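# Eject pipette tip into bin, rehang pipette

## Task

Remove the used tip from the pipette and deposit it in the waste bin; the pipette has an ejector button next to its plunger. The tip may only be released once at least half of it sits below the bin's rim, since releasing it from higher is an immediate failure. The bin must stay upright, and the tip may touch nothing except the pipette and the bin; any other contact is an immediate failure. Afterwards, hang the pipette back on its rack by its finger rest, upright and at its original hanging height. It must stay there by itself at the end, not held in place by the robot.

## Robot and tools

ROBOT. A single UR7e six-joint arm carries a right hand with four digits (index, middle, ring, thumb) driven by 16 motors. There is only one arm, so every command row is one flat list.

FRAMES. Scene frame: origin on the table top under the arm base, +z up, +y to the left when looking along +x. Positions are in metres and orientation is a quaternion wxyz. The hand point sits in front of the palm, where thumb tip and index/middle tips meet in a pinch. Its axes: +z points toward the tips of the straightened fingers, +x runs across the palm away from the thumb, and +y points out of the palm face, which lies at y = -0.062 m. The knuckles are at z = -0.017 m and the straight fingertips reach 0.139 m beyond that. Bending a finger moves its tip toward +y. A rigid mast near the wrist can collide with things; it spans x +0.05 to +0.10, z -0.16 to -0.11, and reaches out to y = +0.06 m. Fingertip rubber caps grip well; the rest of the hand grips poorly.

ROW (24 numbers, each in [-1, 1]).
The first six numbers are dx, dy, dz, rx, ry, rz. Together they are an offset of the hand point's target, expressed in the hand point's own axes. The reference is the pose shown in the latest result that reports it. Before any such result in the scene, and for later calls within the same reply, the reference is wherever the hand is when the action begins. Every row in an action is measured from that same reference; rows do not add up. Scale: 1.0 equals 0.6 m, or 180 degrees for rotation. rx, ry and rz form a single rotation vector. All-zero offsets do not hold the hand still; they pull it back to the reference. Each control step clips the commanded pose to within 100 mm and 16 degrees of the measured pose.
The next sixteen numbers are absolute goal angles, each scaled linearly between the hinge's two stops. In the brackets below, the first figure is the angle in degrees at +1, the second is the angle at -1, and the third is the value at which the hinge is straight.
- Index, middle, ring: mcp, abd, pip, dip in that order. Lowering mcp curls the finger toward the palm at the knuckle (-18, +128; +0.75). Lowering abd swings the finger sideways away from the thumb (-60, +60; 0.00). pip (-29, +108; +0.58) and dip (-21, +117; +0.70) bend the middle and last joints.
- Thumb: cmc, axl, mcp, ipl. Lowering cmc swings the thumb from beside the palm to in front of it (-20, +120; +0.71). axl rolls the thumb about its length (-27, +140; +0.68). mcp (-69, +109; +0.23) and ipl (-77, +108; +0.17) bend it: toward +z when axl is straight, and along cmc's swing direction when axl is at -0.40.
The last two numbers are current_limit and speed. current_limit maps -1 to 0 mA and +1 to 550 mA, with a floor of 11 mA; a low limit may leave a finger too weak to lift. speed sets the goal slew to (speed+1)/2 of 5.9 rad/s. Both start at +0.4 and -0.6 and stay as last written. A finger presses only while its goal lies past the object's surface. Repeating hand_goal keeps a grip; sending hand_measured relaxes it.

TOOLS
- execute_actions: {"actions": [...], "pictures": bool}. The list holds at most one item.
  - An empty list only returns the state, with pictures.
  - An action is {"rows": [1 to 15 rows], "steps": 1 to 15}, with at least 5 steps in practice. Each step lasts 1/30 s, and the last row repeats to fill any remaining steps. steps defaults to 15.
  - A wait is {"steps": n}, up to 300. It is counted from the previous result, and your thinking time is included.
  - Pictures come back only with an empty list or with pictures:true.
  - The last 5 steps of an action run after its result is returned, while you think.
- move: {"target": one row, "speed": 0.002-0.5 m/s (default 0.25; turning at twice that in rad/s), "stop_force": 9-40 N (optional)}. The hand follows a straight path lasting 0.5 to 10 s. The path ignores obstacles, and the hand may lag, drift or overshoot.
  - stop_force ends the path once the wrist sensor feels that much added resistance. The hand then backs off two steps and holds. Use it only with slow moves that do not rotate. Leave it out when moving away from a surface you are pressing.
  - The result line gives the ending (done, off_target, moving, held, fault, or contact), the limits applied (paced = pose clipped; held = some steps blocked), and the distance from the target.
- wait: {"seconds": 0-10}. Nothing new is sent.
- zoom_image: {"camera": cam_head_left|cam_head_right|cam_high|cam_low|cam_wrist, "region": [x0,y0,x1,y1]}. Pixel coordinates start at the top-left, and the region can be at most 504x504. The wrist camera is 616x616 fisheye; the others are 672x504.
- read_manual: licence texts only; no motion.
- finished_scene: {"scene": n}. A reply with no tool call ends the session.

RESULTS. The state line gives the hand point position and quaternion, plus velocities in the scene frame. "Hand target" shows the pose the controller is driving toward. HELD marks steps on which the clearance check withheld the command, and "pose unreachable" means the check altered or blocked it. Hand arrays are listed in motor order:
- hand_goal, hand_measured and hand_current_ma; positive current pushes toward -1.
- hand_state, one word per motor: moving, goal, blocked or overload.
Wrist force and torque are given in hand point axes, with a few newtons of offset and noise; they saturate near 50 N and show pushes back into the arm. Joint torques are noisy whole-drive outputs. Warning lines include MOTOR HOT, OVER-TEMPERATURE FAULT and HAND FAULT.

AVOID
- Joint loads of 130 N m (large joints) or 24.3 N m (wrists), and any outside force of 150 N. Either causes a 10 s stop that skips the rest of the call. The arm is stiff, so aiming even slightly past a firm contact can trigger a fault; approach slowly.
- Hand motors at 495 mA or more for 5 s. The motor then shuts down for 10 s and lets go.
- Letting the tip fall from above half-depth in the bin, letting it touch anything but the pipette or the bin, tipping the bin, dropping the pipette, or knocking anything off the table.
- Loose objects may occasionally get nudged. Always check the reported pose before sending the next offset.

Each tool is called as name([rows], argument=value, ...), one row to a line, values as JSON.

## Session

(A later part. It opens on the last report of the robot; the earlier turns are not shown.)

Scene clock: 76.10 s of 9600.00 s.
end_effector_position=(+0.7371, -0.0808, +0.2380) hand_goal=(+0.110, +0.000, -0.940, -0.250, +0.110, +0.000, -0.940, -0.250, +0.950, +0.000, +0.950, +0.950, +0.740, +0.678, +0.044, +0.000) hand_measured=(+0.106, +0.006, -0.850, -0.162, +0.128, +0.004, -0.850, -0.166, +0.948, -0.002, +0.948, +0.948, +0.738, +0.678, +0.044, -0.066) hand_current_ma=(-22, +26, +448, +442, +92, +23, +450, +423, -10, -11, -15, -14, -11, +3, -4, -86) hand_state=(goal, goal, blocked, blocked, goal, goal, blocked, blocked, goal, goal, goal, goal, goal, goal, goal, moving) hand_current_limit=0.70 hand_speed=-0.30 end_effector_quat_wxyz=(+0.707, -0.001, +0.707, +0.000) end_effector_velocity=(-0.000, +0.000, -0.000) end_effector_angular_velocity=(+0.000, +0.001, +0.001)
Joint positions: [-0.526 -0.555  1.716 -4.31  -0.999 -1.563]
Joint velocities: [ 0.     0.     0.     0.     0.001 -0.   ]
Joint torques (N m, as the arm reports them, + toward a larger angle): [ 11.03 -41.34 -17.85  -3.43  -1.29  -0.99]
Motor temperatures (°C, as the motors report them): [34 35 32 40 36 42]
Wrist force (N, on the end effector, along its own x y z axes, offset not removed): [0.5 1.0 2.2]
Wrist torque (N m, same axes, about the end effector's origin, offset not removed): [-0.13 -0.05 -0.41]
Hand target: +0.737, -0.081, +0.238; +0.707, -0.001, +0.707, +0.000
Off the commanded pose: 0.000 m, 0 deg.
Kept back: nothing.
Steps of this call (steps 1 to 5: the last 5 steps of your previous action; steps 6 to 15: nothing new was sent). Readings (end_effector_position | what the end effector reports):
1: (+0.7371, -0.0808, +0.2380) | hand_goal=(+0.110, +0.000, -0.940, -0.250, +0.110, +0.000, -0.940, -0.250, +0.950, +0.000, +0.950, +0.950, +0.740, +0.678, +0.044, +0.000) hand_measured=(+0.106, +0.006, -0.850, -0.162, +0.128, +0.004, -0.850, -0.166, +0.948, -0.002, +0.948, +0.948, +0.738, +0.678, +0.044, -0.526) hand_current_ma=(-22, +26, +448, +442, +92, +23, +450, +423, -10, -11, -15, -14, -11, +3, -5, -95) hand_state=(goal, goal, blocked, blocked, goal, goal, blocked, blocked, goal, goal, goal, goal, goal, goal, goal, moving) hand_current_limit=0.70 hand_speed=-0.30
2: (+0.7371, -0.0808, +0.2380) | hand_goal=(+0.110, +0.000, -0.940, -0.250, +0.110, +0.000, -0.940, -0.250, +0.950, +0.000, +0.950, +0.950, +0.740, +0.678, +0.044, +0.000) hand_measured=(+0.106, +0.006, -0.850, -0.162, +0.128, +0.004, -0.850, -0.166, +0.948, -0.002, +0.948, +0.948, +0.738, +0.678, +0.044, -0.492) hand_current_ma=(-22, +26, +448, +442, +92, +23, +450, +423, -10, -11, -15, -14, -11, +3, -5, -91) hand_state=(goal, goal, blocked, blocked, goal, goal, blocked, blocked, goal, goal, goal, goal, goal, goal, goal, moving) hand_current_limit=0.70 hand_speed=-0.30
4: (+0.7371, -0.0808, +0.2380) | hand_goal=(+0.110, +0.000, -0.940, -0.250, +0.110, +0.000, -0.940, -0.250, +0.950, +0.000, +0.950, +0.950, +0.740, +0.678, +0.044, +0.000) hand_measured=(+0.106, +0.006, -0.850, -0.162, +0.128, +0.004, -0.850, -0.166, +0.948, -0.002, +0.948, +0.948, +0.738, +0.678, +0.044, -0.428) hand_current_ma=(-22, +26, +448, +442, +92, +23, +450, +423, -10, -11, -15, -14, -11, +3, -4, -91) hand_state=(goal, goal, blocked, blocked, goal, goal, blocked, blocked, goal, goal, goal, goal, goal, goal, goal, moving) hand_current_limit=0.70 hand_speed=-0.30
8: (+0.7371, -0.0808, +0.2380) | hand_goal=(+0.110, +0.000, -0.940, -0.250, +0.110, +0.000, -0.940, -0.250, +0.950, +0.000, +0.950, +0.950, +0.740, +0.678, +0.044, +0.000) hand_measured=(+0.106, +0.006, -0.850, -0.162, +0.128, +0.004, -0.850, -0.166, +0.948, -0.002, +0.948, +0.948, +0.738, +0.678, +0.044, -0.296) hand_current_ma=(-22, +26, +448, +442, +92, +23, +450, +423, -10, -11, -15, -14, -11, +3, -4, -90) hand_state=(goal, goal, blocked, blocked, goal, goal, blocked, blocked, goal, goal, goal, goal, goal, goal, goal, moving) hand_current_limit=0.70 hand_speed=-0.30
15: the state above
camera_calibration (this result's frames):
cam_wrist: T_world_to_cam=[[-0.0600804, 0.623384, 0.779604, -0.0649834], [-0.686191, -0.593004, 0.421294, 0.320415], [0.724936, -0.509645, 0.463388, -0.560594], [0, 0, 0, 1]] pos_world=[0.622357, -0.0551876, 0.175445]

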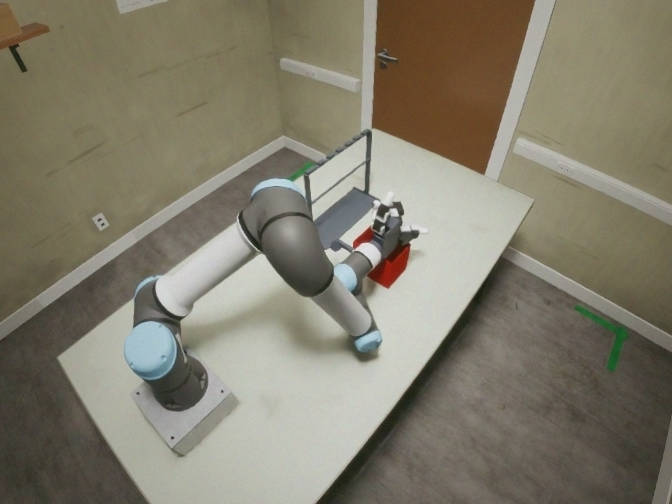

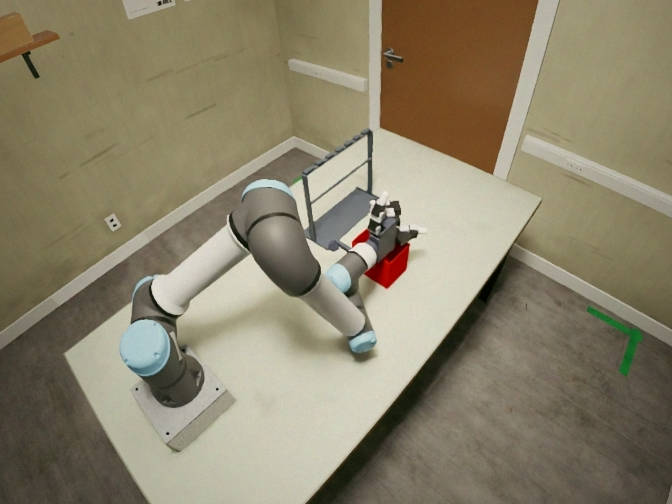

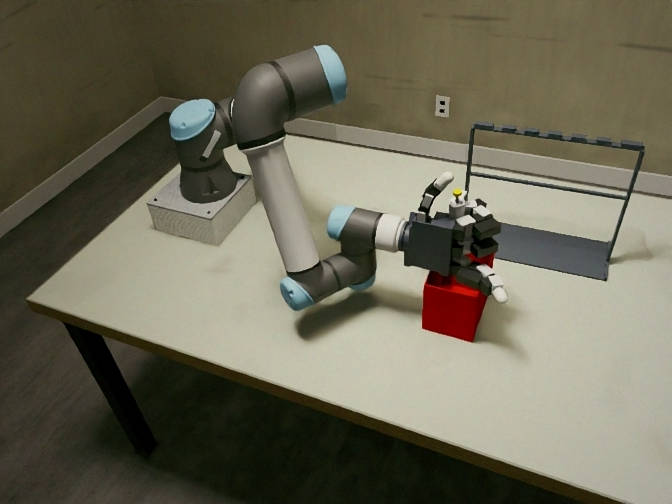

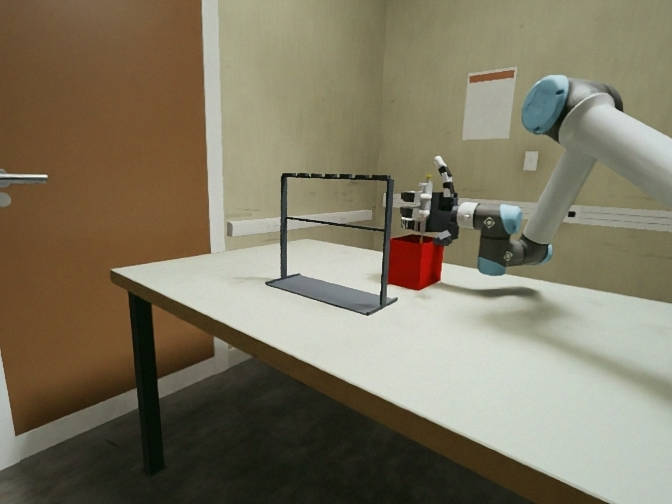

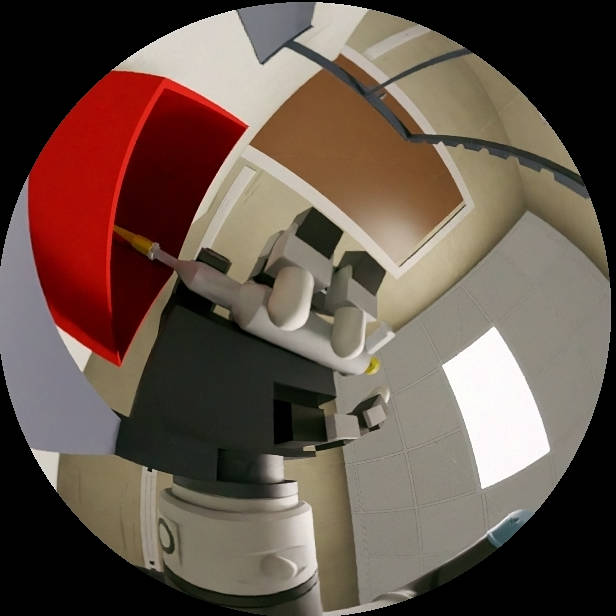

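execute_actions([
  {"rows": [[0,0,0,0,0,0, 0.11,0,-0.94,-0.25, 0.11,0,-0.94,-0.25, 0.95,0,0.95,0.95, 0.72,0.678,-0.42,-0.15, 0.7,-0.5]], "steps": 15},
])

execute_actions([
  {"steps": 15},
], pictures=true)

zoom_image(camera="cam_high", region=[410, 170, 500, 240])

Scene clock: 77.83 s of 9600.00 s.
end_effector_position=(+0.7371, -0.0808, +0.2380) hand_goal=(+0.110, +0.000, -0.940, -0.250, +0.110, +0.000, -0.940, -0.250, +0.950, +0.000, +0.950, +0.950, +0.720, +0.678, -0.420, -0.150) hand_measured=(+0.106, +0.006, -0.850, -0.162, +0.128, +0.004, -0.850, -0.166, +0.948, -0.002, +0.948, +0.948, +0.724, +0.678, -0.198, -0.150) hand_current_ma=(-13, +26, +448, +442, +92, +23, +450, +423, -10, -11, -15, -14, +33, +11, +68, +6) hand_state=(moving, goal, blocked, blocked, goal, goal, blocked, blocked, goal, goal, goal, goal, moving, moving, moving, moving) hand_current_limit=0.70 hand_speed=-0.50 end_effector_quat_wxyz=(+0.707, -0.001, +0.707, +0.000) end_effector_velocity=(+0.000, +0.000, -0.000) end_effector_angular_velocity=(-0.000, -0.000, +0.000)
Joint positions: [-0.526 -0.555  1.716 -4.31  -0.999 -1.563]
Joint velocities: [ 0.001  0.    -0.    -0.    -0.001 -0.   ]
Joint torques (N m, as the arm reports them, + toward a larger angle): [ 10.87 -40.38 -17.84  -3.51  -1.26  -0.94]
Motor temperatures (°C, as the motors report them): [34 35 32 40 36 42]
Wrist force (N, on the end effector, along its own x y z axes, offset not removed): [-2.8 -5.2 3.3]
Wrist torque (N m, same axes, about the end effector's origin, offset not removed): [-1.15 0.43 -0.50]
Steps of this call (steps 1 to 42: nothing new was sent; steps 43 to 52: the first 10 steps of this action). Readings (end_effector_position | what the end effector reports):
43: (+0.7371, -0.0808, +0.2380) | hand_goal=(+0.110, +0.000, -0.940, -0.250, +0.110, +0.000, -0.940, -0.250, +0.950, +0.000, +0.950, +0.950, +0.720, +0.678, -0.420, -0.150) hand_measured=(+0.106, +0.006, -0.850, -0.162, +0.128, +0.004, -0.850, -0.166, +0.948, -0.002, +0.948, +0.948, +0.738, +0.678, +0.044, -0.004) hand_current_ma=(-22, +26, +448, +442, +92, +23, +450, +423, -10, -11, -15, -14, -11, +3, -4, -26) hand_state=(goal, goal, blocked, blocked, goal, goal, blocked, blocked, goal, goal, goal, goal, moving, goal, moving, moving) hand_current_limit=0.70 hand_speed=-0.50
44: (+0.7371, -0.0808, +0.2380) | hand_goal=(+0.110, +0.000, -0.940, -0.250, +0.110, +0.000, -0.940, -0.250, +0.950, +0.000, +0.950, +0.950, +0.720, +0.678, -0.420, -0.150) hand_measured=(+0.106, +0.006, -0.850, -0.162, +0.128, +0.004, -0.850, -0.166, +0.948, -0.002, +0.948, +0.948, +0.738, +0.678, +0.042, -0.006) hand_current_ma=(-22, +26, +448, +442, +92, +23, +450, +423, -10, -11, -15, -14, +73, +3, +115, +103) hand_state=(goal, goal, blocked, blocked, goal, goal, blocked, blocked, goal, goal, goal, goal, moving, goal, moving, moving) hand_current_limit=0.70 hand_speed=-0.50
46: (+0.7371, -0.0808, +0.2380) | hand_goal=(+0.110, +0.000, -0.940, -0.250, +0.110, +0.000, -0.940, -0.250, +0.950, +0.000, +0.950, +0.950, +0.720, +0.678, -0.420, -0.150) hand_measured=(+0.106, +0.006, -0.850, -0.162, +0.128, +0.004, -0.850, -0.166, +0.948, -0.002, +0.948, +0.948, +0.726, +0.678, -0.006, -0.048) hand_current_ma=(-22, +26, +448, +442, +92, +23, +450, +423, -10, -11, -15, -14, +10, +3, +55, +67) hand_state=(goal, goal, blocked, blocked, goal, goal, blocked, blocked, goal, goal, goal, goal, moving, goal, moving, moving) hand_current_limit=0.70 hand_speed=-0.50
50: (+0.7371, -0.0808, +0.2380) | hand_goal=(+0.110, +0.000, -0.940, -0.250, +0.110, +0.000, -0.940, -0.250, +0.950, +0.000, +0.950, +0.950, +0.720, +0.678, -0.420, -0.150) hand_measured=(+0.106, +0.006, -0.850, -0.162, +0.128, +0.004, -0.850, -0.166, +0.948, -0.002, +0.948, +0.948, +0.724, +0.678, -0.134, -0.146) hand_current_ma=(-22, +26, +448, +442, +92, +23, +450, +423, -10, -11, -15, -14, +20, +3, +38, -14) hand_state=(goal, goal, blocked, blocked, goal, goal, blocked, blocked, goal, goal, goal, goal, goal, goal, moving, moving) hand_current_limit=0.70 hand_speed=-0.50
52: the state above

Scene clock: 78.33 s of 9600.00 s.
end_effector_position=(+0.7371, -0.0808, +0.2380) hand_goal=(+0.110, +0.000, -0.940, -0.250, +0.110, +0.000, -0.940, -0.250, +0.950, +0.000, +0.950, +0.950, +0.720, +0.678, -0.420, -0.150) hand_measured=(+0.108, +0.006, -0.850, -0.162, +0.128, +0.004, -0.850, -0.166, +0.948, -0.002, +0.948, +0.948, +0.732, +0.684, -0.336, -0.146) hand_current_ma=(-7, +26, +448, +442, +92, +23, +450, +423, -10, -11, -15, -14, +58, +35, +467, +27) hand_state=(goal, goal, blocked, blocked, goal, goal, blocked, blocked, goal, goal, goal, goal, goal, goal, blocked, goal) hand_current_limit=0.70 hand_speed=-0.50 end_effector_quat_wxyz=(+0.707, -0.001, +0.707, +0.000) end_effector_velocity=(-0.000, +0.000, +0.000) end_effector_angular_velocity=(-0.001, -0.001, +0.001)
Joint positions: [-0.526 -0.555  1.716 -4.31  -0.999 -1.563]
Joint velocities: [-0.    -0.    -0.    -0.001  0.001 -0.   ]
Joint torques (N m, as the arm reports them, + toward a larger angle): [ 10.04 -39.77 -17.52  -3.49  -1.47  -0.86]
Motor temperatures (°C, as the motors report them): [34 35 32 40 36 42]
Wrist force (N, on the end effector, along its own x y z axes, offset not removed): [-4.6 -2.8 3.8]
Wrist torque (N m, same axes, about the end effector's origin, offset not removed): [-0.83 0.53 -0.74]
Hand target: +0.737, -0.081, +0.238; +0.707, -0.001, +0.707, +0.000
Off the commanded pose: 0.000 m, 0 deg.
Kept back: nothing.
Steps of this call (steps 1 to 5: the last 5 steps of your previous action; steps 6 to 15: nothing new was sent). Readings (end_effector_position | what the end effector reports):
1: (+0.7371, -0.0808, +0.2380) | hand_goal=(+0.110, +0.000, -0.940, -0.250, +0.110, +0.000, -0.940, -0.250, +0.950, +0.000, +0.950, +0.950, +0.720, +0.678, -0.420, -0.150) hand_measured=(+0.108, +0.006, -0.850, -0.162, +0.128, +0.004, -0.850, -0.166, +0.948, -0.002, +0.948, +0.948, +0.726, +0.680, -0.226, -0.150) hand_current_ma=(-5, +26, +448, +442, +92, +23, +450, +423, -10, -11, -15, -14, +47, +23, +65, +6) hand_state=(moving, goal, blocked, blocked, goal, goal, blocked, blocked, goal, goal, goal, goal, moving, moving, moving, goal) hand_current_limit=0.70 hand_speed=-0.50
2: (+0.7371, -0.0808, +0.2380) | hand_goal=(+0.110, +0.000, -0.940, -0.250, +0.110, +0.000, -0.940, -0.250, +0.950, +0.000, +0.950, +0.950, +0.720, +0.678, -0.420, -0.150) hand_measured=(+0.108, +0.006, -0.850, -0.162, +0.128, +0.004, -0.850, -0.166, +0.948, -0.002, +0.948, +0.948, +0.728, +0.682, -0.258, -0.150) hand_current_ma=(-10, +26, +448, +442, +92, +23, +450, +423, -10, -11, -15, -14, +59, +33, +65, +6) hand_state=(goal, goal, blocked, blocked, goal, goal, blocked, blocked, goal, goal, goal, goal, moving, moving, moving, goal) hand_current_limit=0.70 hand_speed=-0.50
4: (+0.7371, -0.0808, +0.2380) | hand_goal=(+0.110, +0.000, -0.940, -0.250, +0.110, +0.000, -0.940, -0.250, +0.950, +0.000, +0.950, +0.950, +0.720, +0.678, -0.420, -0.150) hand_measured=(+0.108, +0.006, -0.850, -0.162, +0.128, +0.004, -0.850, -0.166, +0.948, -0.002, +0.948, +0.948, +0.732, +0.684, -0.322, -0.150) hand_current_ma=(-10, +26, +448, +442, +92, +23, +450, +423, -10, -11, -15, -14, +60, +39, +56, +6) hand_state=(goal, goal, blocked, blocked, goal, goal, blocked, blocked, goal, goal, goal, goal, moving, moving, moving, goal) hand_current_limit=0.70 hand_speed=-0.50
8: (+0.7371, -0.0808, +0.2380) | hand_goal=(+0.110, +0.000, -0.940, -0.250, +0.110, +0.000, -0.940, -0.250, +0.950, +0.000, +0.950, +0.950, +0.720, +0.678, -0.420, -0.150) hand_measured=(+0.108, +0.006, -0.850, -0.162, +0.128, +0.004, -0.850, -0.166, +0.948, -0.002, +0.948, +0.948, +0.732, +0.684, -0.336, -0.146) hand_current_ma=(-7, +26, +448, +442, +92, +23, +450, +423, -10, -11, -15, -14, +58, +35, +468, +27) hand_state=(goal, goal, blocked, blocked, goal, goal, blocked, blocked, goal, goal, goal, goal, goal, goal, blocked, goal) hand_current_limit=0.70 hand_speed=-0.50
15: the state above
camera_calibration (this result's frames):
cam_wrist: T_world_to_cam=[[-0.0600815, 0.623385, 0.779603, -0.0649825], [-0.686191, -0.593004, 0.421294, 0.320415], [0.724936, -0.509645, 0.46339, -0.560594], [0, 0, 0, 1]] pos_world=[0.622356, -0.0551875, 0.175445]

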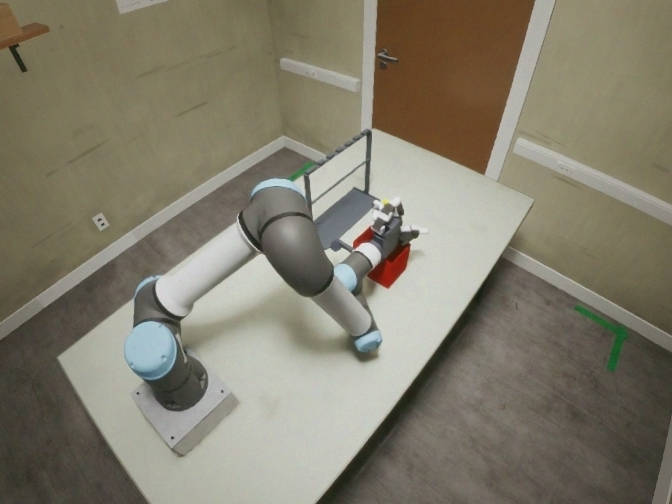

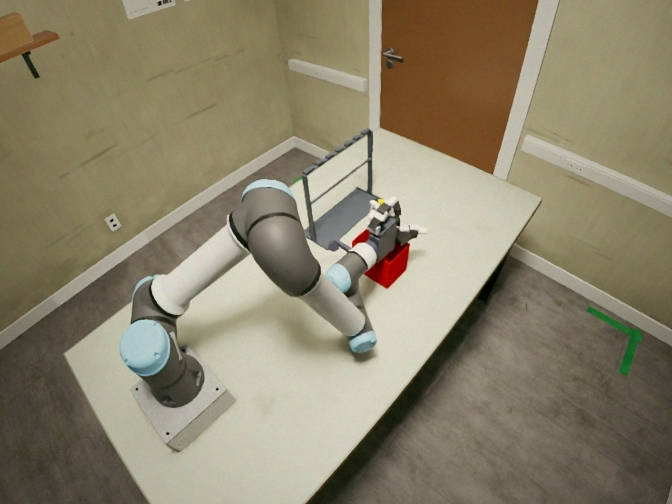

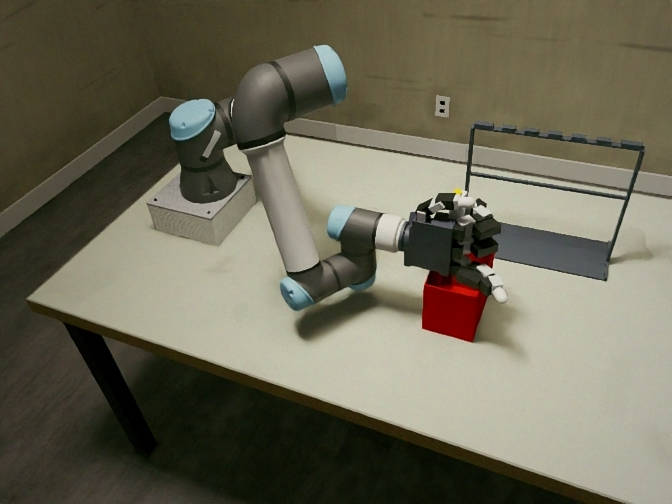

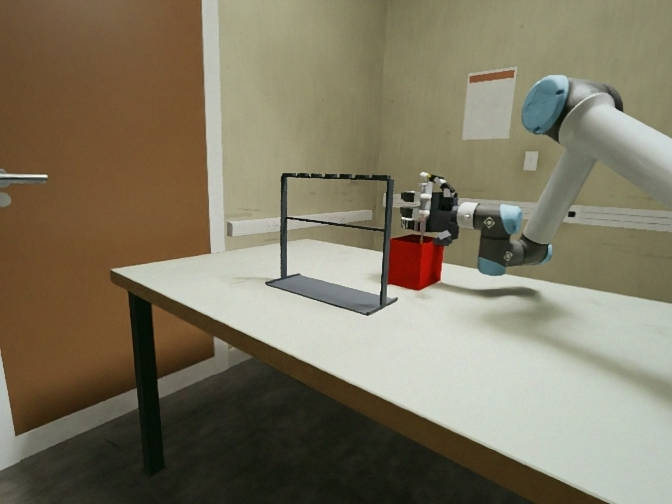

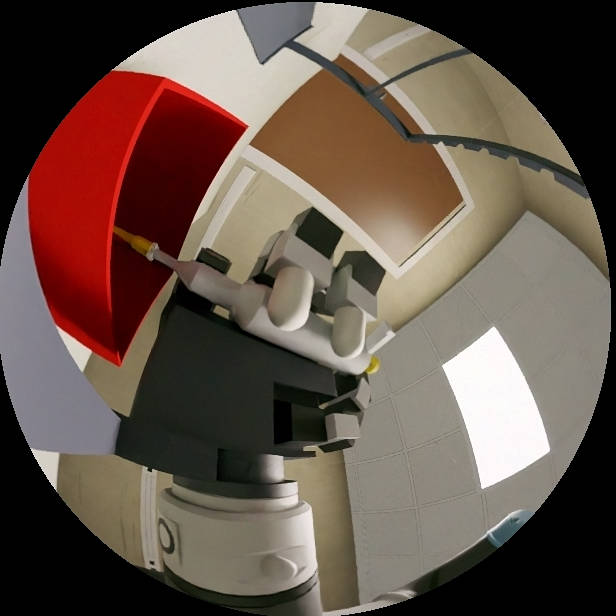

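Region (410, 170, 500, 240) of cam_high's 672x504 image, scaled by 5.600, with more detail than that image has.

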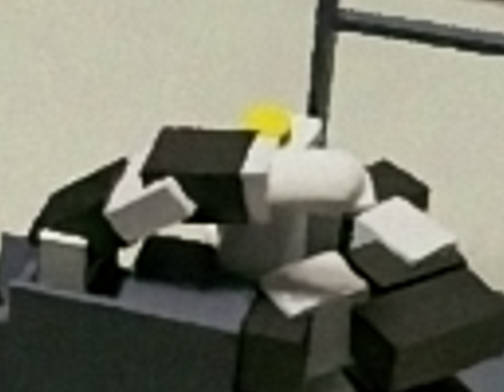

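execute_actions([
  {"rows": [[0,0,0,0,0,0, 0.11,0,-0.94,-0.25, 0.11,0,-0.94,-0.25, 0.95,0,0.95,0.95, 0.72,0.678,-0.42,-0.55, 0.7,-0.7]], "steps": 15},
])

execute_actions([
  {"steps": 20},
], pictures=true)

Scene clock: 78.87 s of 9600.00 s.
end_effector_position=(+0.7371, -0.0808, +0.2380) hand_goal=(+0.110, +0.000, -0.940, -0.250, +0.110, +0.000, -0.940, -0.250, +0.950, +0.000, +0.950, +0.950, +0.720, +0.678, -0.420, -0.550) hand_measured=(+0.106, +0.012, -0.850, -0.162, +0.128, +0.010, -0.850, -0.166, +0.948, -0.002, +0.948, +0.948, +0.734, +0.684, -0.338, -0.250) hand_current_ma=(-22, +53, +448, +442, +101, +50, +450, +421, -10, -11, -15, -14, +74, +42, +379, +247) hand_state=(goal, goal, blocked, blocked, goal, goal, blocked, blocked, goal, goal, goal, goal, goal, goal, moving, moving) hand_current_limit=0.70 hand_speed=-0.70 end_effector_quat_wxyz=(+0.707, -0.001, +0.707, +0.000) end_effector_velocity=(+0.000, +0.001, +0.000) end_effector_angular_velocity=(-0.000, -0.001, +0.000)
Joint positions: [-0.526 -0.555  1.716 -4.31  -0.999 -1.563]
Joint velocities: [ 0.001  0.    -0.    -0.001 -0.001 -0.   ]
Joint torques (N m, as the arm reports them, + toward a larger angle): [ 10.42 -41.04 -17.97  -3.51  -1.24  -0.96]
Motor temperatures (°C, as the motors report them): [34 35 32 40 36 42]
Wrist force (N, on the end effector, along its own x y z axes, offset not removed): [-3.8 -1.1 4.4]
Wrist torque (N m, same axes, about the end effector's origin, offset not removed): [-0.71 0.46 -0.69]
Steps of this call (steps 1 to 6: nothing new was sent; steps 7 to 16: the first 10 steps of this action). Readings (end_effector_position | what the end effector reports):
7: (+0.7371, -0.0808, +0.2380) | hand_goal=(+0.110, +0.000, -0.940, -0.250, +0.110, +0.000, -0.940, -0.250, +0.950, +0.000, +0.950, +0.950, +0.720, +0.678, -0.420, -0.550) hand_measured=(+0.108, +0.006, -0.850, -0.162, +0.128, +0.004, -0.850, -0.166, +0.948, -0.002, +0.948, +0.948, +0.732, +0.684, -0.336, -0.146) hand_current_ma=(-7, +26, +448, +442, +92, +23, +450, +423, -10, -11, -15, -14, +58, +35, +467, +27) hand_state=(goal, goal, blocked, blocked, goal, goal, blocked, blocked, goal, goal, goal, goal, goal, goal, blocked, moving) hand_current_limit=0.70 hand_speed=-0.70
8: (+0.7371, -0.0808, +0.2380) | hand_goal=(+0.110, +0.000, -0.940, -0.250, +0.110, +0.000, -0.940, -0.250, +0.950, +0.000, +0.950, +0.950, +0.720, +0.678, -0.420, -0.550) hand_measured=(+0.108, +0.006, -0.850, -0.162, +0.128, +0.004, -0.850, -0.166, +0.948, -0.002, +0.948, +0.948, +0.732, +0.684, -0.336, -0.146) hand_current_ma=(-7, +26, +448, +442, +92, +23, +450, +423, -10, -11, -15, -14, +58, +35, +468, +133) hand_state=(goal, goal, blocked, blocked, goal, goal, blocked, blocked, goal, goal, goal, goal, goal, goal, blocked, moving) hand_current_limit=0.70 hand_speed=-0.70
10: (+0.7371, -0.0808, +0.2380) | hand_goal=(+0.110, +0.000, -0.940, -0.250, +0.110, +0.000, -0.940, -0.250, +0.950, +0.000, +0.950, +0.950, +0.720, +0.678, -0.420, -0.550) hand_measured=(+0.108, +0.006, -0.850, -0.162, +0.128, +0.006, -0.850, -0.166, +0.948, -0.002, +0.948, +0.948, +0.732, +0.684, -0.336, -0.162) hand_current_ma=(-7, +26, +448, +442, +92, +24, +450, +423, -10, -11, -15, -14, +58, +35, +468, +224) hand_state=(goal, goal, blocked, blocked, goal, goal, blocked, blocked, goal, goal, goal, goal, goal, goal, blocked, moving) hand_current_limit=0.70 hand_speed=-0.70
14: (+0.7371, -0.0808, +0.2380) | hand_goal=(+0.110, +0.000, -0.940, -0.250, +0.110, +0.000, -0.940, -0.250, +0.950, +0.000, +0.950, +0.950, +0.720, +0.678, -0.420, -0.550) hand_measured=(+0.106, +0.012, -0.850, -0.162, +0.128, +0.010, -0.850, -0.166, +0.948, -0.002, +0.948, +0.948, +0.734, +0.684, -0.336, -0.216) hand_current_ma=(-25, +56, +448, +442, +103, +52, +450, +419, -10, -11, -15, -14, +76, +44, +467, +260) hand_state=(moving, moving, blocked, blocked, moving, moving, blocked, blocked, goal, goal, goal, goal, goal, goal, blocked, moving) hand_current_limit=0.70 hand_speed=-0.70
16: the state above

Scene clock: 79.53 s of 9600.00 s.
end_effector_position=(+0.7371, -0.0808, +0.2380) hand_goal=(+0.110, +0.000, -0.940, -0.250, +0.110, +0.000, -0.940, -0.250, +0.950, +0.000, +0.950, +0.950, +0.720, +0.678, -0.420, -0.550) hand_measured=(+0.104, +0.014, -0.850, -0.162, +0.128, +0.012, -0.850, -0.166, +0.948, -0.002, +0.948, +0.948, +0.736, +0.684, -0.348, -0.278) hand_current_ma=(-29, +58, +448, +442, +101, +55, +450, +421, -10, -11, -15, -14, +81, +42, +468, +468) hand_state=(goal, goal, blocked, blocked, goal, goal, blocked, blocked, goal, goal, goal, goal, goal, goal, blocked, blocked) hand_current_limit=0.70 hand_speed=-0.70 end_effector_quat_wxyz=(+0.707, -0.001, +0.707, +0.000) end_effector_velocity=(-0.000, +0.000, +0.000) end_effector_angular_velocity=(-0.000, -0.000, +0.002)
Joint positions: [-0.526 -0.555  1.716 -4.31  -0.999 -1.563]
Joint velocities: [ 0.     0.    -0.    -0.     0.001 -0.   ]
Joint torques (N m, as the arm reports them, + toward a larger angle): [ 11.04 -40.79 -16.62  -3.21  -1.44  -0.83]
Motor temperatures (°C, as the motors report them): [34 35 32 40 36 42]
Wrist force (N, on the end effector, along its own x y z axes, offset not removed): [1.3 -1.3 -0.4]
Wrist torque (N m, same axes, about the end effector's origin, offset not removed): [-0.23 0.09 -0.38]
Hand target: +0.737, -0.081, +0.238; +0.707, -0.001, +0.707, +0.000
Off the commanded pose: 0.000 m, 0 deg.
Kept back: nothing.
Steps of this call (steps 1 to 5: the last 5 steps of your previous action; steps 6 to 20: nothing new was sent). Readings (end_effector_position | what the end effector reports):
1: (+0.7371, -0.0808, +0.2380) | hand_goal=(+0.110, +0.000, -0.940, -0.250, +0.110, +0.000, -0.940, -0.250, +0.950, +0.000, +0.950, +0.950, +0.720, +0.678, -0.420, -0.550) hand_measured=(+0.106, +0.012, -0.850, -0.162, +0.128, +0.010, -0.850, -0.166, +0.948, -0.002, +0.948, +0.948, +0.734, +0.684, -0.348, -0.272) hand_current_ma=(-23, +54, +448, +442, +101, +51, +450, +421, -10, -11, -15, -14, +74, +42, +400, +307) hand_state=(goal, goal, blocked, blocked, goal, goal, blocked, blocked, goal, goal, goal, goal, goal, goal, moving, moving) hand_current_limit=0.70 hand_speed=-0.70
2: (+0.7371, -0.0808, +0.2380) | hand_goal=(+0.110, +0.000, -0.940, -0.250, +0.110, +0.000, -0.940, -0.250, +0.950, +0.000, +0.950, +0.950, +0.720, +0.678, -0.420, -0.550) hand_measured=(+0.106, +0.012, -0.850, -0.162, +0.128, +0.012, -0.850, -0.166, +0.948, -0.002, +0.948, +0.948, +0.734, +0.684, -0.348, -0.276) hand_current_ma=(-27, +56, +448, +442, +101, +53, +450, +421, -10, -11, -15, -14, +79, +42, +468, +463) hand_state=(goal, goal, blocked, blocked, goal, goal, blocked, blocked, goal, goal, goal, goal, goal, goal, moving, moving) hand_current_limit=0.70 hand_speed=-0.70
4: (+0.7371, -0.0808, +0.2380) | hand_goal=(+0.110, +0.000, -0.940, -0.250, +0.110, +0.000, -0.940, -0.250, +0.950, +0.000, +0.950, +0.950, +0.720, +0.678, -0.420, -0.550) hand_measured=(+0.104, +0.014, -0.850, -0.162, +0.128, +0.012, -0.850, -0.166, +0.948, -0.002, +0.948, +0.948, +0.736, +0.684, -0.348, -0.278) hand_current_ma=(-29, +59, +448, +442, +101, +56, +450, +421, -10, -11, -15, -14, +81, +42, +467, +468) hand_state=(goal, goal, blocked, blocked, goal, goal, blocked, blocked, goal, goal, goal, goal, goal, goal, blocked, moving) hand_current_limit=0.70 hand_speed=-0.70
8: (+0.7371, -0.0808, +0.2380) | hand_goal=(+0.110, +0.000, -0.940, -0.250, +0.110, +0.000, -0.940, -0.250, +0.950, +0.000, +0.950, +0.950, +0.720, +0.678, -0.420, -0.550) hand_measured=(+0.104, +0.014, -0.850, -0.162, +0.128, +0.012, -0.850, -0.166, +0.948, -0.002, +0.948, +0.948, +0.736, +0.684, -0.348, -0.278) hand_current_ma=(-29, +58, +448, +442, +101, +55, +450, +421, -10, -11, -15, -14, +81, +42, +468, +468) hand_state=(goal, goal, blocked, blocked, goal, goal, blocked, blocked, goal, goal, goal, goal, goal, goal, blocked, blocked) hand_current_limit=0.70 hand_speed=-0.70
20: the state above
camera_calibration (this result's frames):
cam_wrist: T_world_to_cam=[[-0.0600812, 0.623385, 0.779603, -0.0649822], [-0.686191, -0.593003, 0.421294, 0.320415], [0.724936, -0.509645, 0.46339, -0.560594], [0, 0, 0, 1]] pos_world=[0.622357, -0.0551876, 0.175445]

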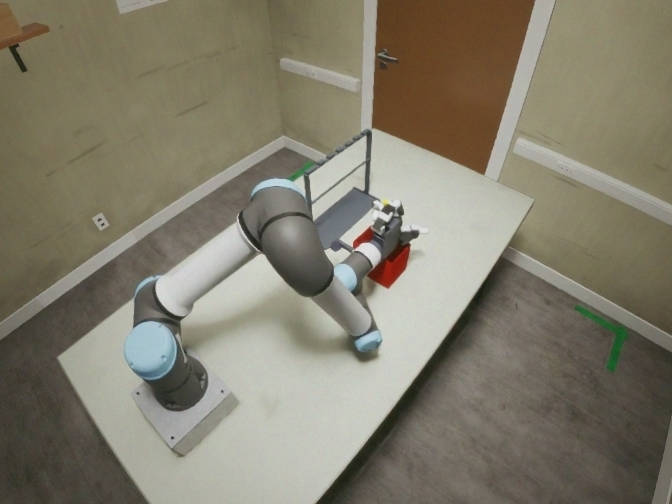

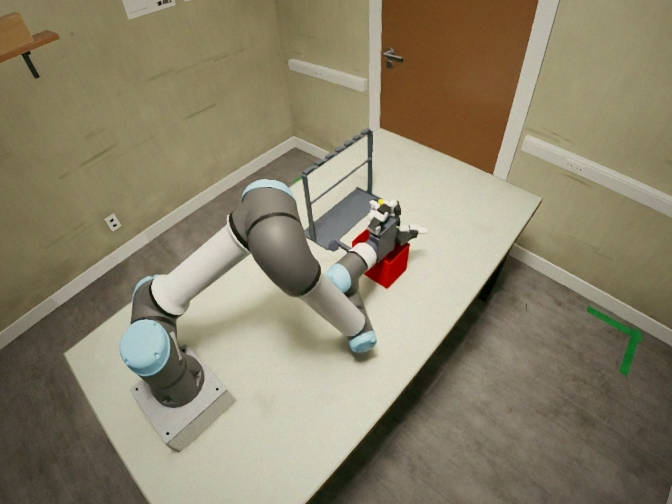

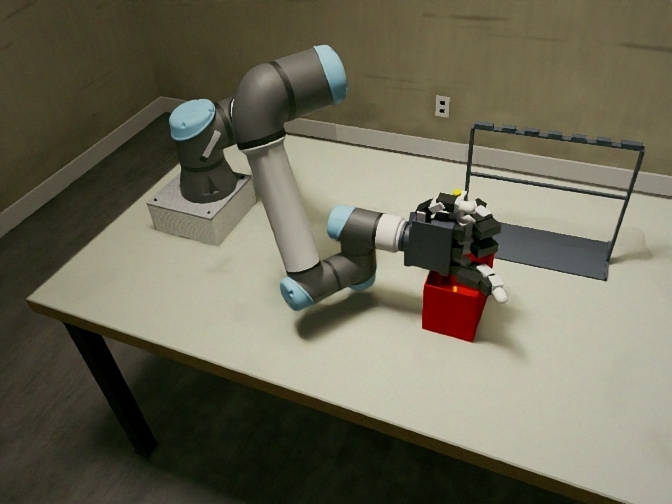

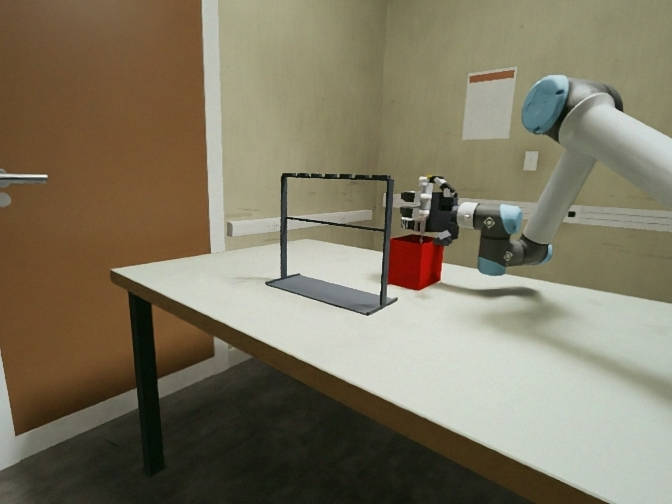

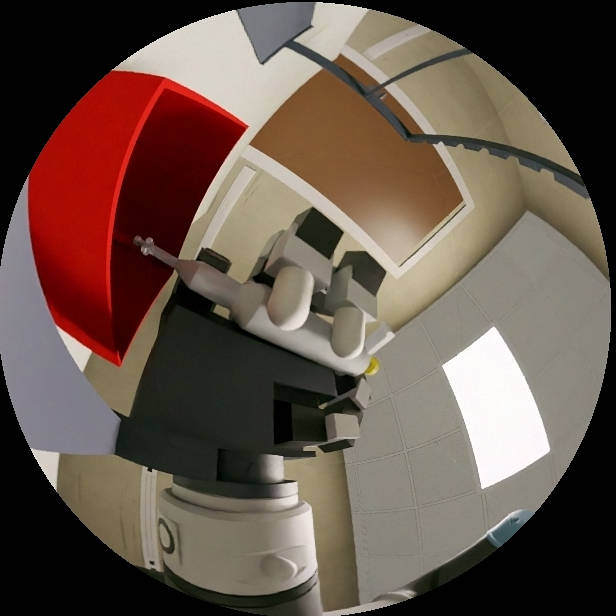

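move(target=[-0.055,0,0,0,0,0, 0.11,0,-0.94,-0.25, 0.11,0,-0.94,-0.25, 0.95,0,0.95,0.95, 0.73,0.678,0.226,0.168, 0.7,-0.3], speed=0.1)

move(target=[0.014,0.30,0.0615,-0.111,0,0, 0.11,0,-0.94,-0.25, 0.11,0,-0.94,-0.25, 0.95,0,0.95,0.95, 0.714,0.678,0.226,0.168, 0.7,-0.3], speed=0.15)

Scene clock: 80.97 s of 9600.00 s.
end_effector_position=(+0.7371, -0.0807, +0.2709) hand_goal=(+0.110, +0.000, -0.940, -0.250, +0.110, +0.000, -0.940, -0.250, +0.950, +0.000, +0.950, +0.950, +0.730, +0.678, +0.226, +0.168) hand_measured=(+0.104, +0.014, -0.850, -0.162, +0.128, +0.012, -0.850, -0.166, +0.948, -0.002, +0.948, +0.948, +0.734, +0.680, +0.224, +0.166) hand_current_ma=(-29, +58, +448, +442, +101, +55, +450, +421, -10, -11, -15, -14, +24, +16, -14, -14) hand_state=(goal, goal, blocked, blocked, goal, goal, blocked, blocked, goal, goal, goal, goal, goal, goal, goal, goal) hand_current_limit=0.70 hand_speed=-0.30 end_effector_quat_wxyz=(+0.707, -0.001, +0.707, +0.000) end_effector_velocity=(+0.000, -0.001, +0.001) end_effector_angular_velocity=(+0.000, +0.001, -0.002)
Joint positions: [-0.527 -0.626  1.741 -4.263 -0.998 -1.563]
Joint velocities: [-0.001 -0.002  0.001  0.002 -0.001 -0.   ]
Joint torques (N m, as the arm reports them, + toward a larger angle): [-12.8  -57.83  -0.44  -0.24   1.39  -1.68]
Motor temperatures (°C, as the motors report them): [34 35 32 40 36 42]
Wrist force (N, on the end effector, along its own x y z axes, offset not removed): [-1.5 -0.8 1.2]
Wrist torque (N m, same axes, about the end effector's origin, offset not removed): [-0.42 0.01 -0.32]
Hand target: +0.737, -0.081, +0.271; +0.707, -0.001, +0.707, +0.000
Off the commanded pose: 0.000 m, 0 deg.
Kept back: nothing.
move: done
camera_calibration (this result's frames):
cam_wrist: T_world_to_cam=[[-0.0600954, 0.623374, 0.779611, -0.0906541], [-0.686193, -0.593013, 0.421277, 0.306603], [0.724933, -0.509647, 0.463393, -0.575807], [0, 0, 0, 1]] pos_world=[0.622362, -0.0551274, 0.208335]

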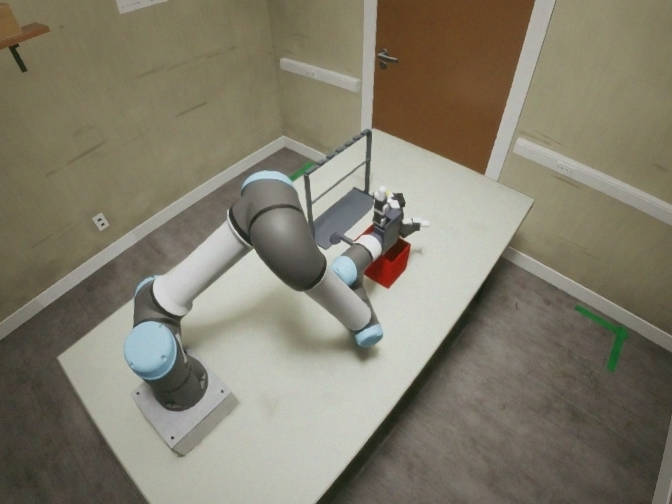

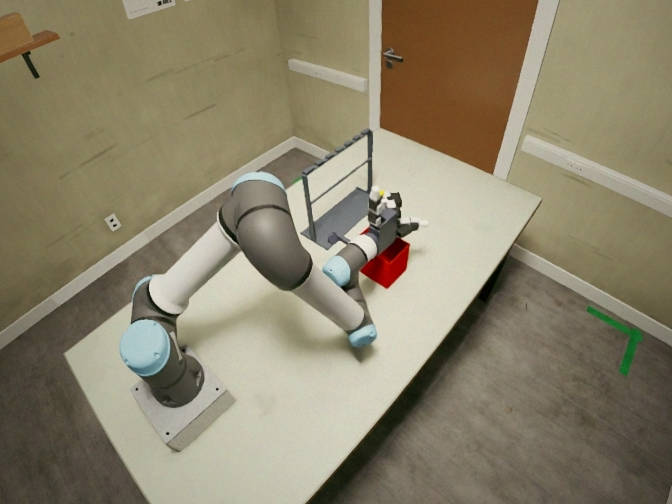

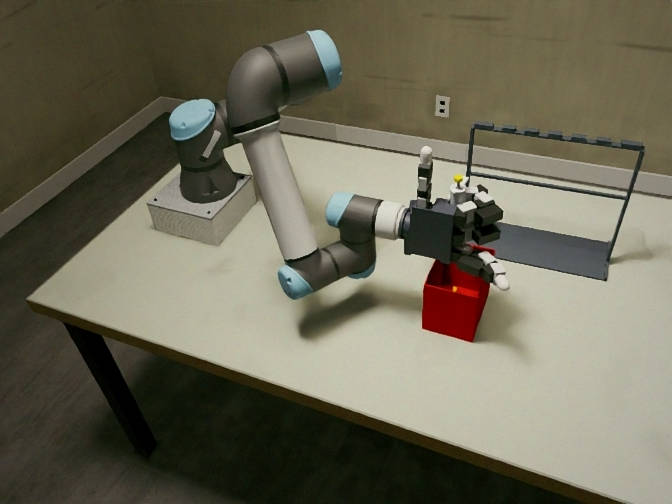

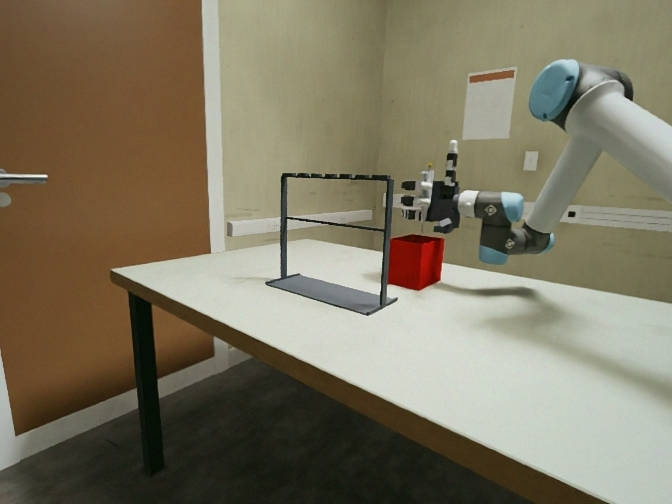

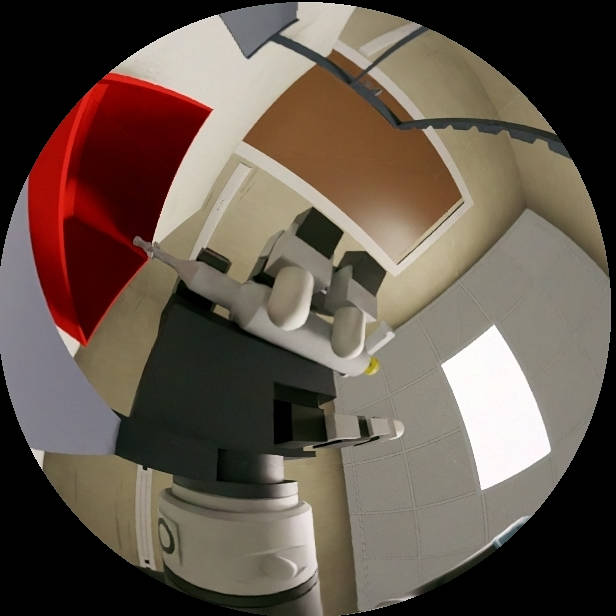

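Scene clock: 82.70 s of 9600.00 s.
end_effector_position=(+0.7737, +0.0991, +0.2621) hand_goal=(+0.110, +0.000, -0.940, -0.250, +0.110, +0.000, -0.940, -0.250, +0.950, +0.000, +0.950, +0.950, +0.714, +0.678, +0.226, +0.168) hand_measured=(+0.104, +0.014, -0.850, -0.162, +0.128, +0.012, -0.850, -0.166, +0.948, -0.002, +0.948, +0.948, +0.716, +0.680, +0.224, +0.166) hand_current_ma=(-29, +58, +448, +442, +101, +55, +450, +421, -8, -11, -15, -14, +15, +16, -13, -14) hand_state=(goal, goal, blocked, blocked, goal, goal, blocked, blocked, goal, goal, goal, goal, goal, goal, goal, goal) hand_current_limit=0.70 hand_speed=-0.30 end_effector_quat_wxyz=(+0.696, -0.123, +0.697, +0.123) end_effector_velocity=(+0.001, +0.002, -0.000) end_effector_angular_velocity=(-0.000, -0.001, +0.004)
Joint positions: [-0.286 -0.544  1.546 -4.152 -0.89  -1.564]
Joint velocities: [ 0.003  0.002 -0.005  0.002  0.001 -0.   ]
Joint torques (N m, as the arm reports them, + toward a larger angle): [ 11.59 -41.77 -20.65  -0.15   1.37  -1.53]
Motor temperatures (°C, as the motors report them): [34 35 32 40 36 42]
Wrist force (N, on the end effector, along its own x y z axes, offset not removed): [-2.6 -1.4 -0.4]
Wrist torque (N m, same axes, about the end effector's origin, offset not removed): [-0.22 0.31 -0.44]
Hand target: +0.774, +0.099, +0.262; +0.696, -0.124, +0.697, +0.123
Off the commanded pose: 0.000 m, 0 deg.
Kept back: nothing.
move: done
camera_calibration (this result's frames):
cam_wrist: T_world_to_cam=[[-0.268758, 0.56558, 0.779672, -0.0264888], [-0.44226, -0.791543, 0.421742, 0.272819], [0.855672, -0.231472, 0.462867, -0.635193], [0, 0, 0, 1]] pos_world=[0.657055, 0.0839002, 0.199603]

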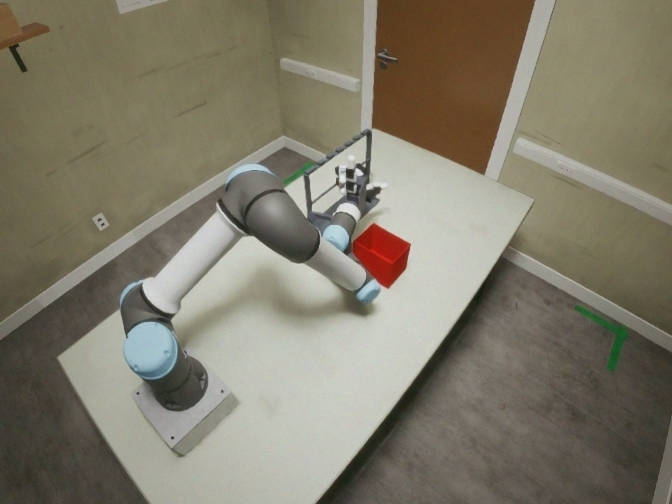

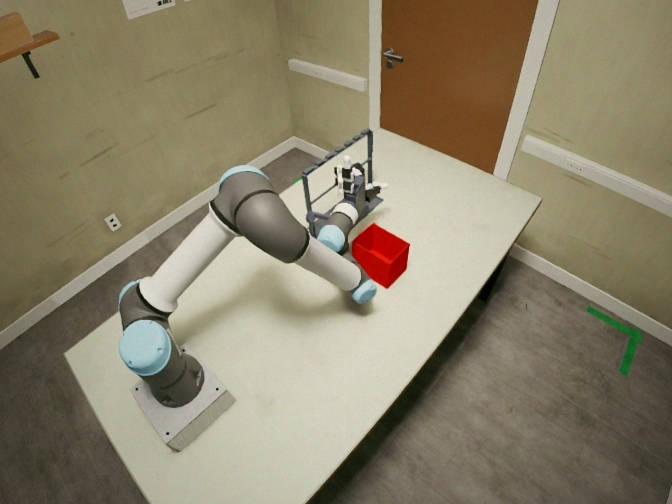

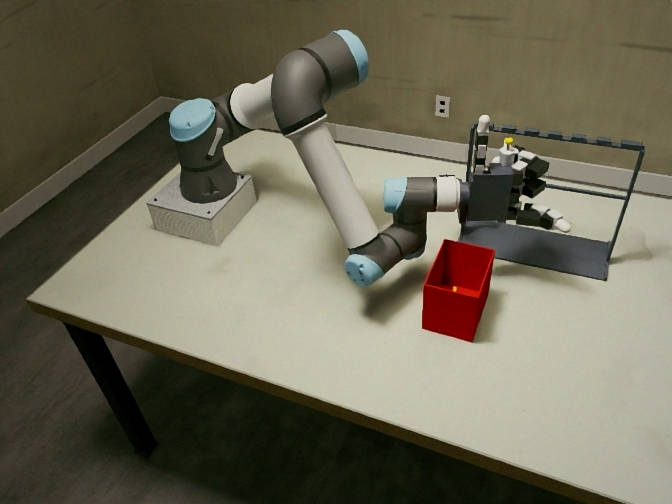

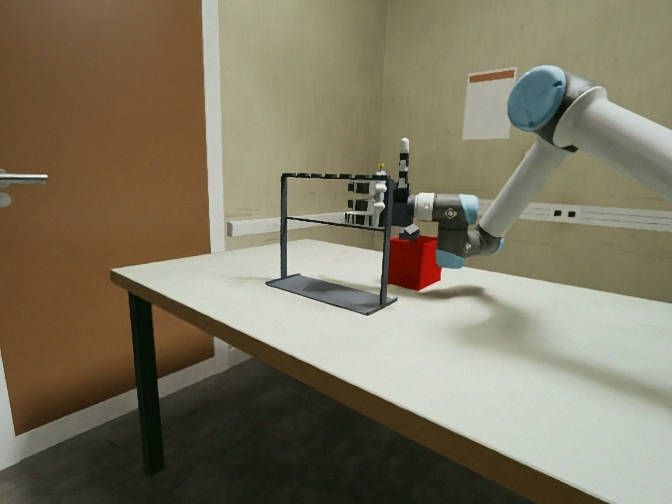

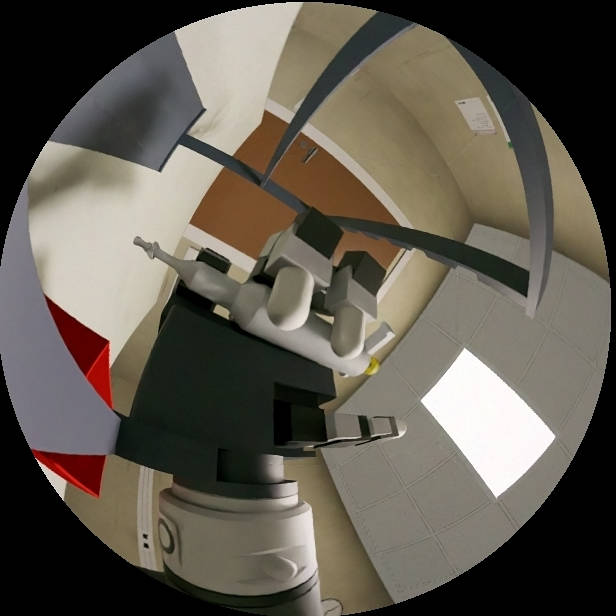

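zoom_image(camera="cam_wrist", region=[340, 200, 580, 400])

zoom_image(camera="cam_high", region=[455, 105, 575, 195])

zoom_image(camera="cam_low", region=[335, 155, 425, 245])

Region (340, 200, 580, 400) of cam_wrist's 616x616 image, scaled by 2.100, with more detail than that image has.

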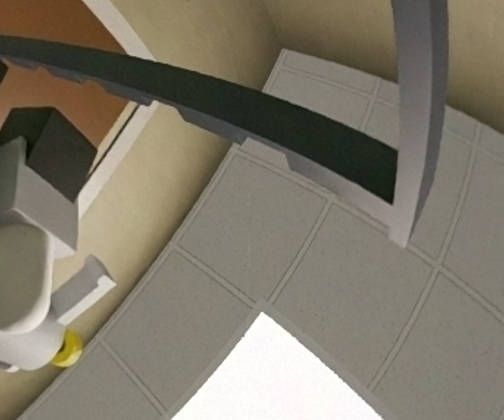

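Region (455, 105, 575, 195) of cam_high's 672x504 image, scaled by 4.200, with more detail than that image has; it fills the top 378 rows of this view, and the rest is white.

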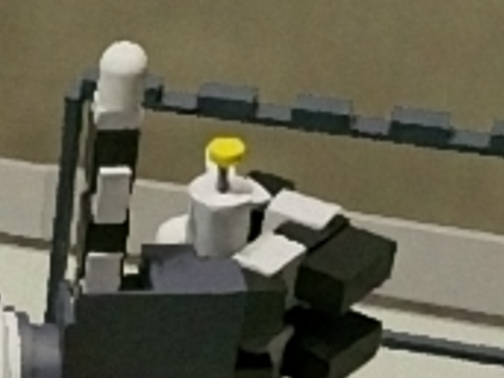

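Region (335, 155, 425, 245) of cam_low's 672x504 image, scaled by 5.600, with more detail than that image has.

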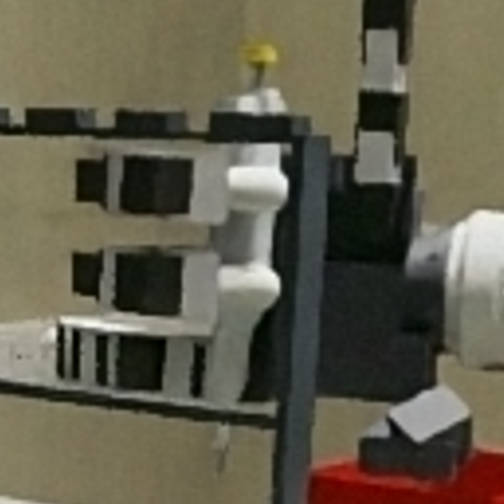

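zoom_image(camera="cam_wrist", region=[350, 240, 500, 380])

Region (350, 240, 500, 380) of cam_wrist's 616x616 image, scaled by 3.360, with more detail than that image has; it fills the top 470 rows of this view, and the rest is white.

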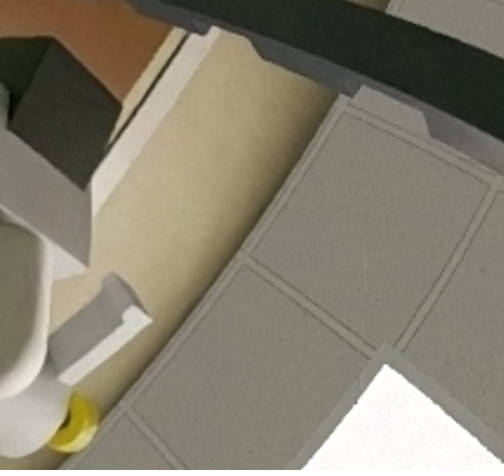

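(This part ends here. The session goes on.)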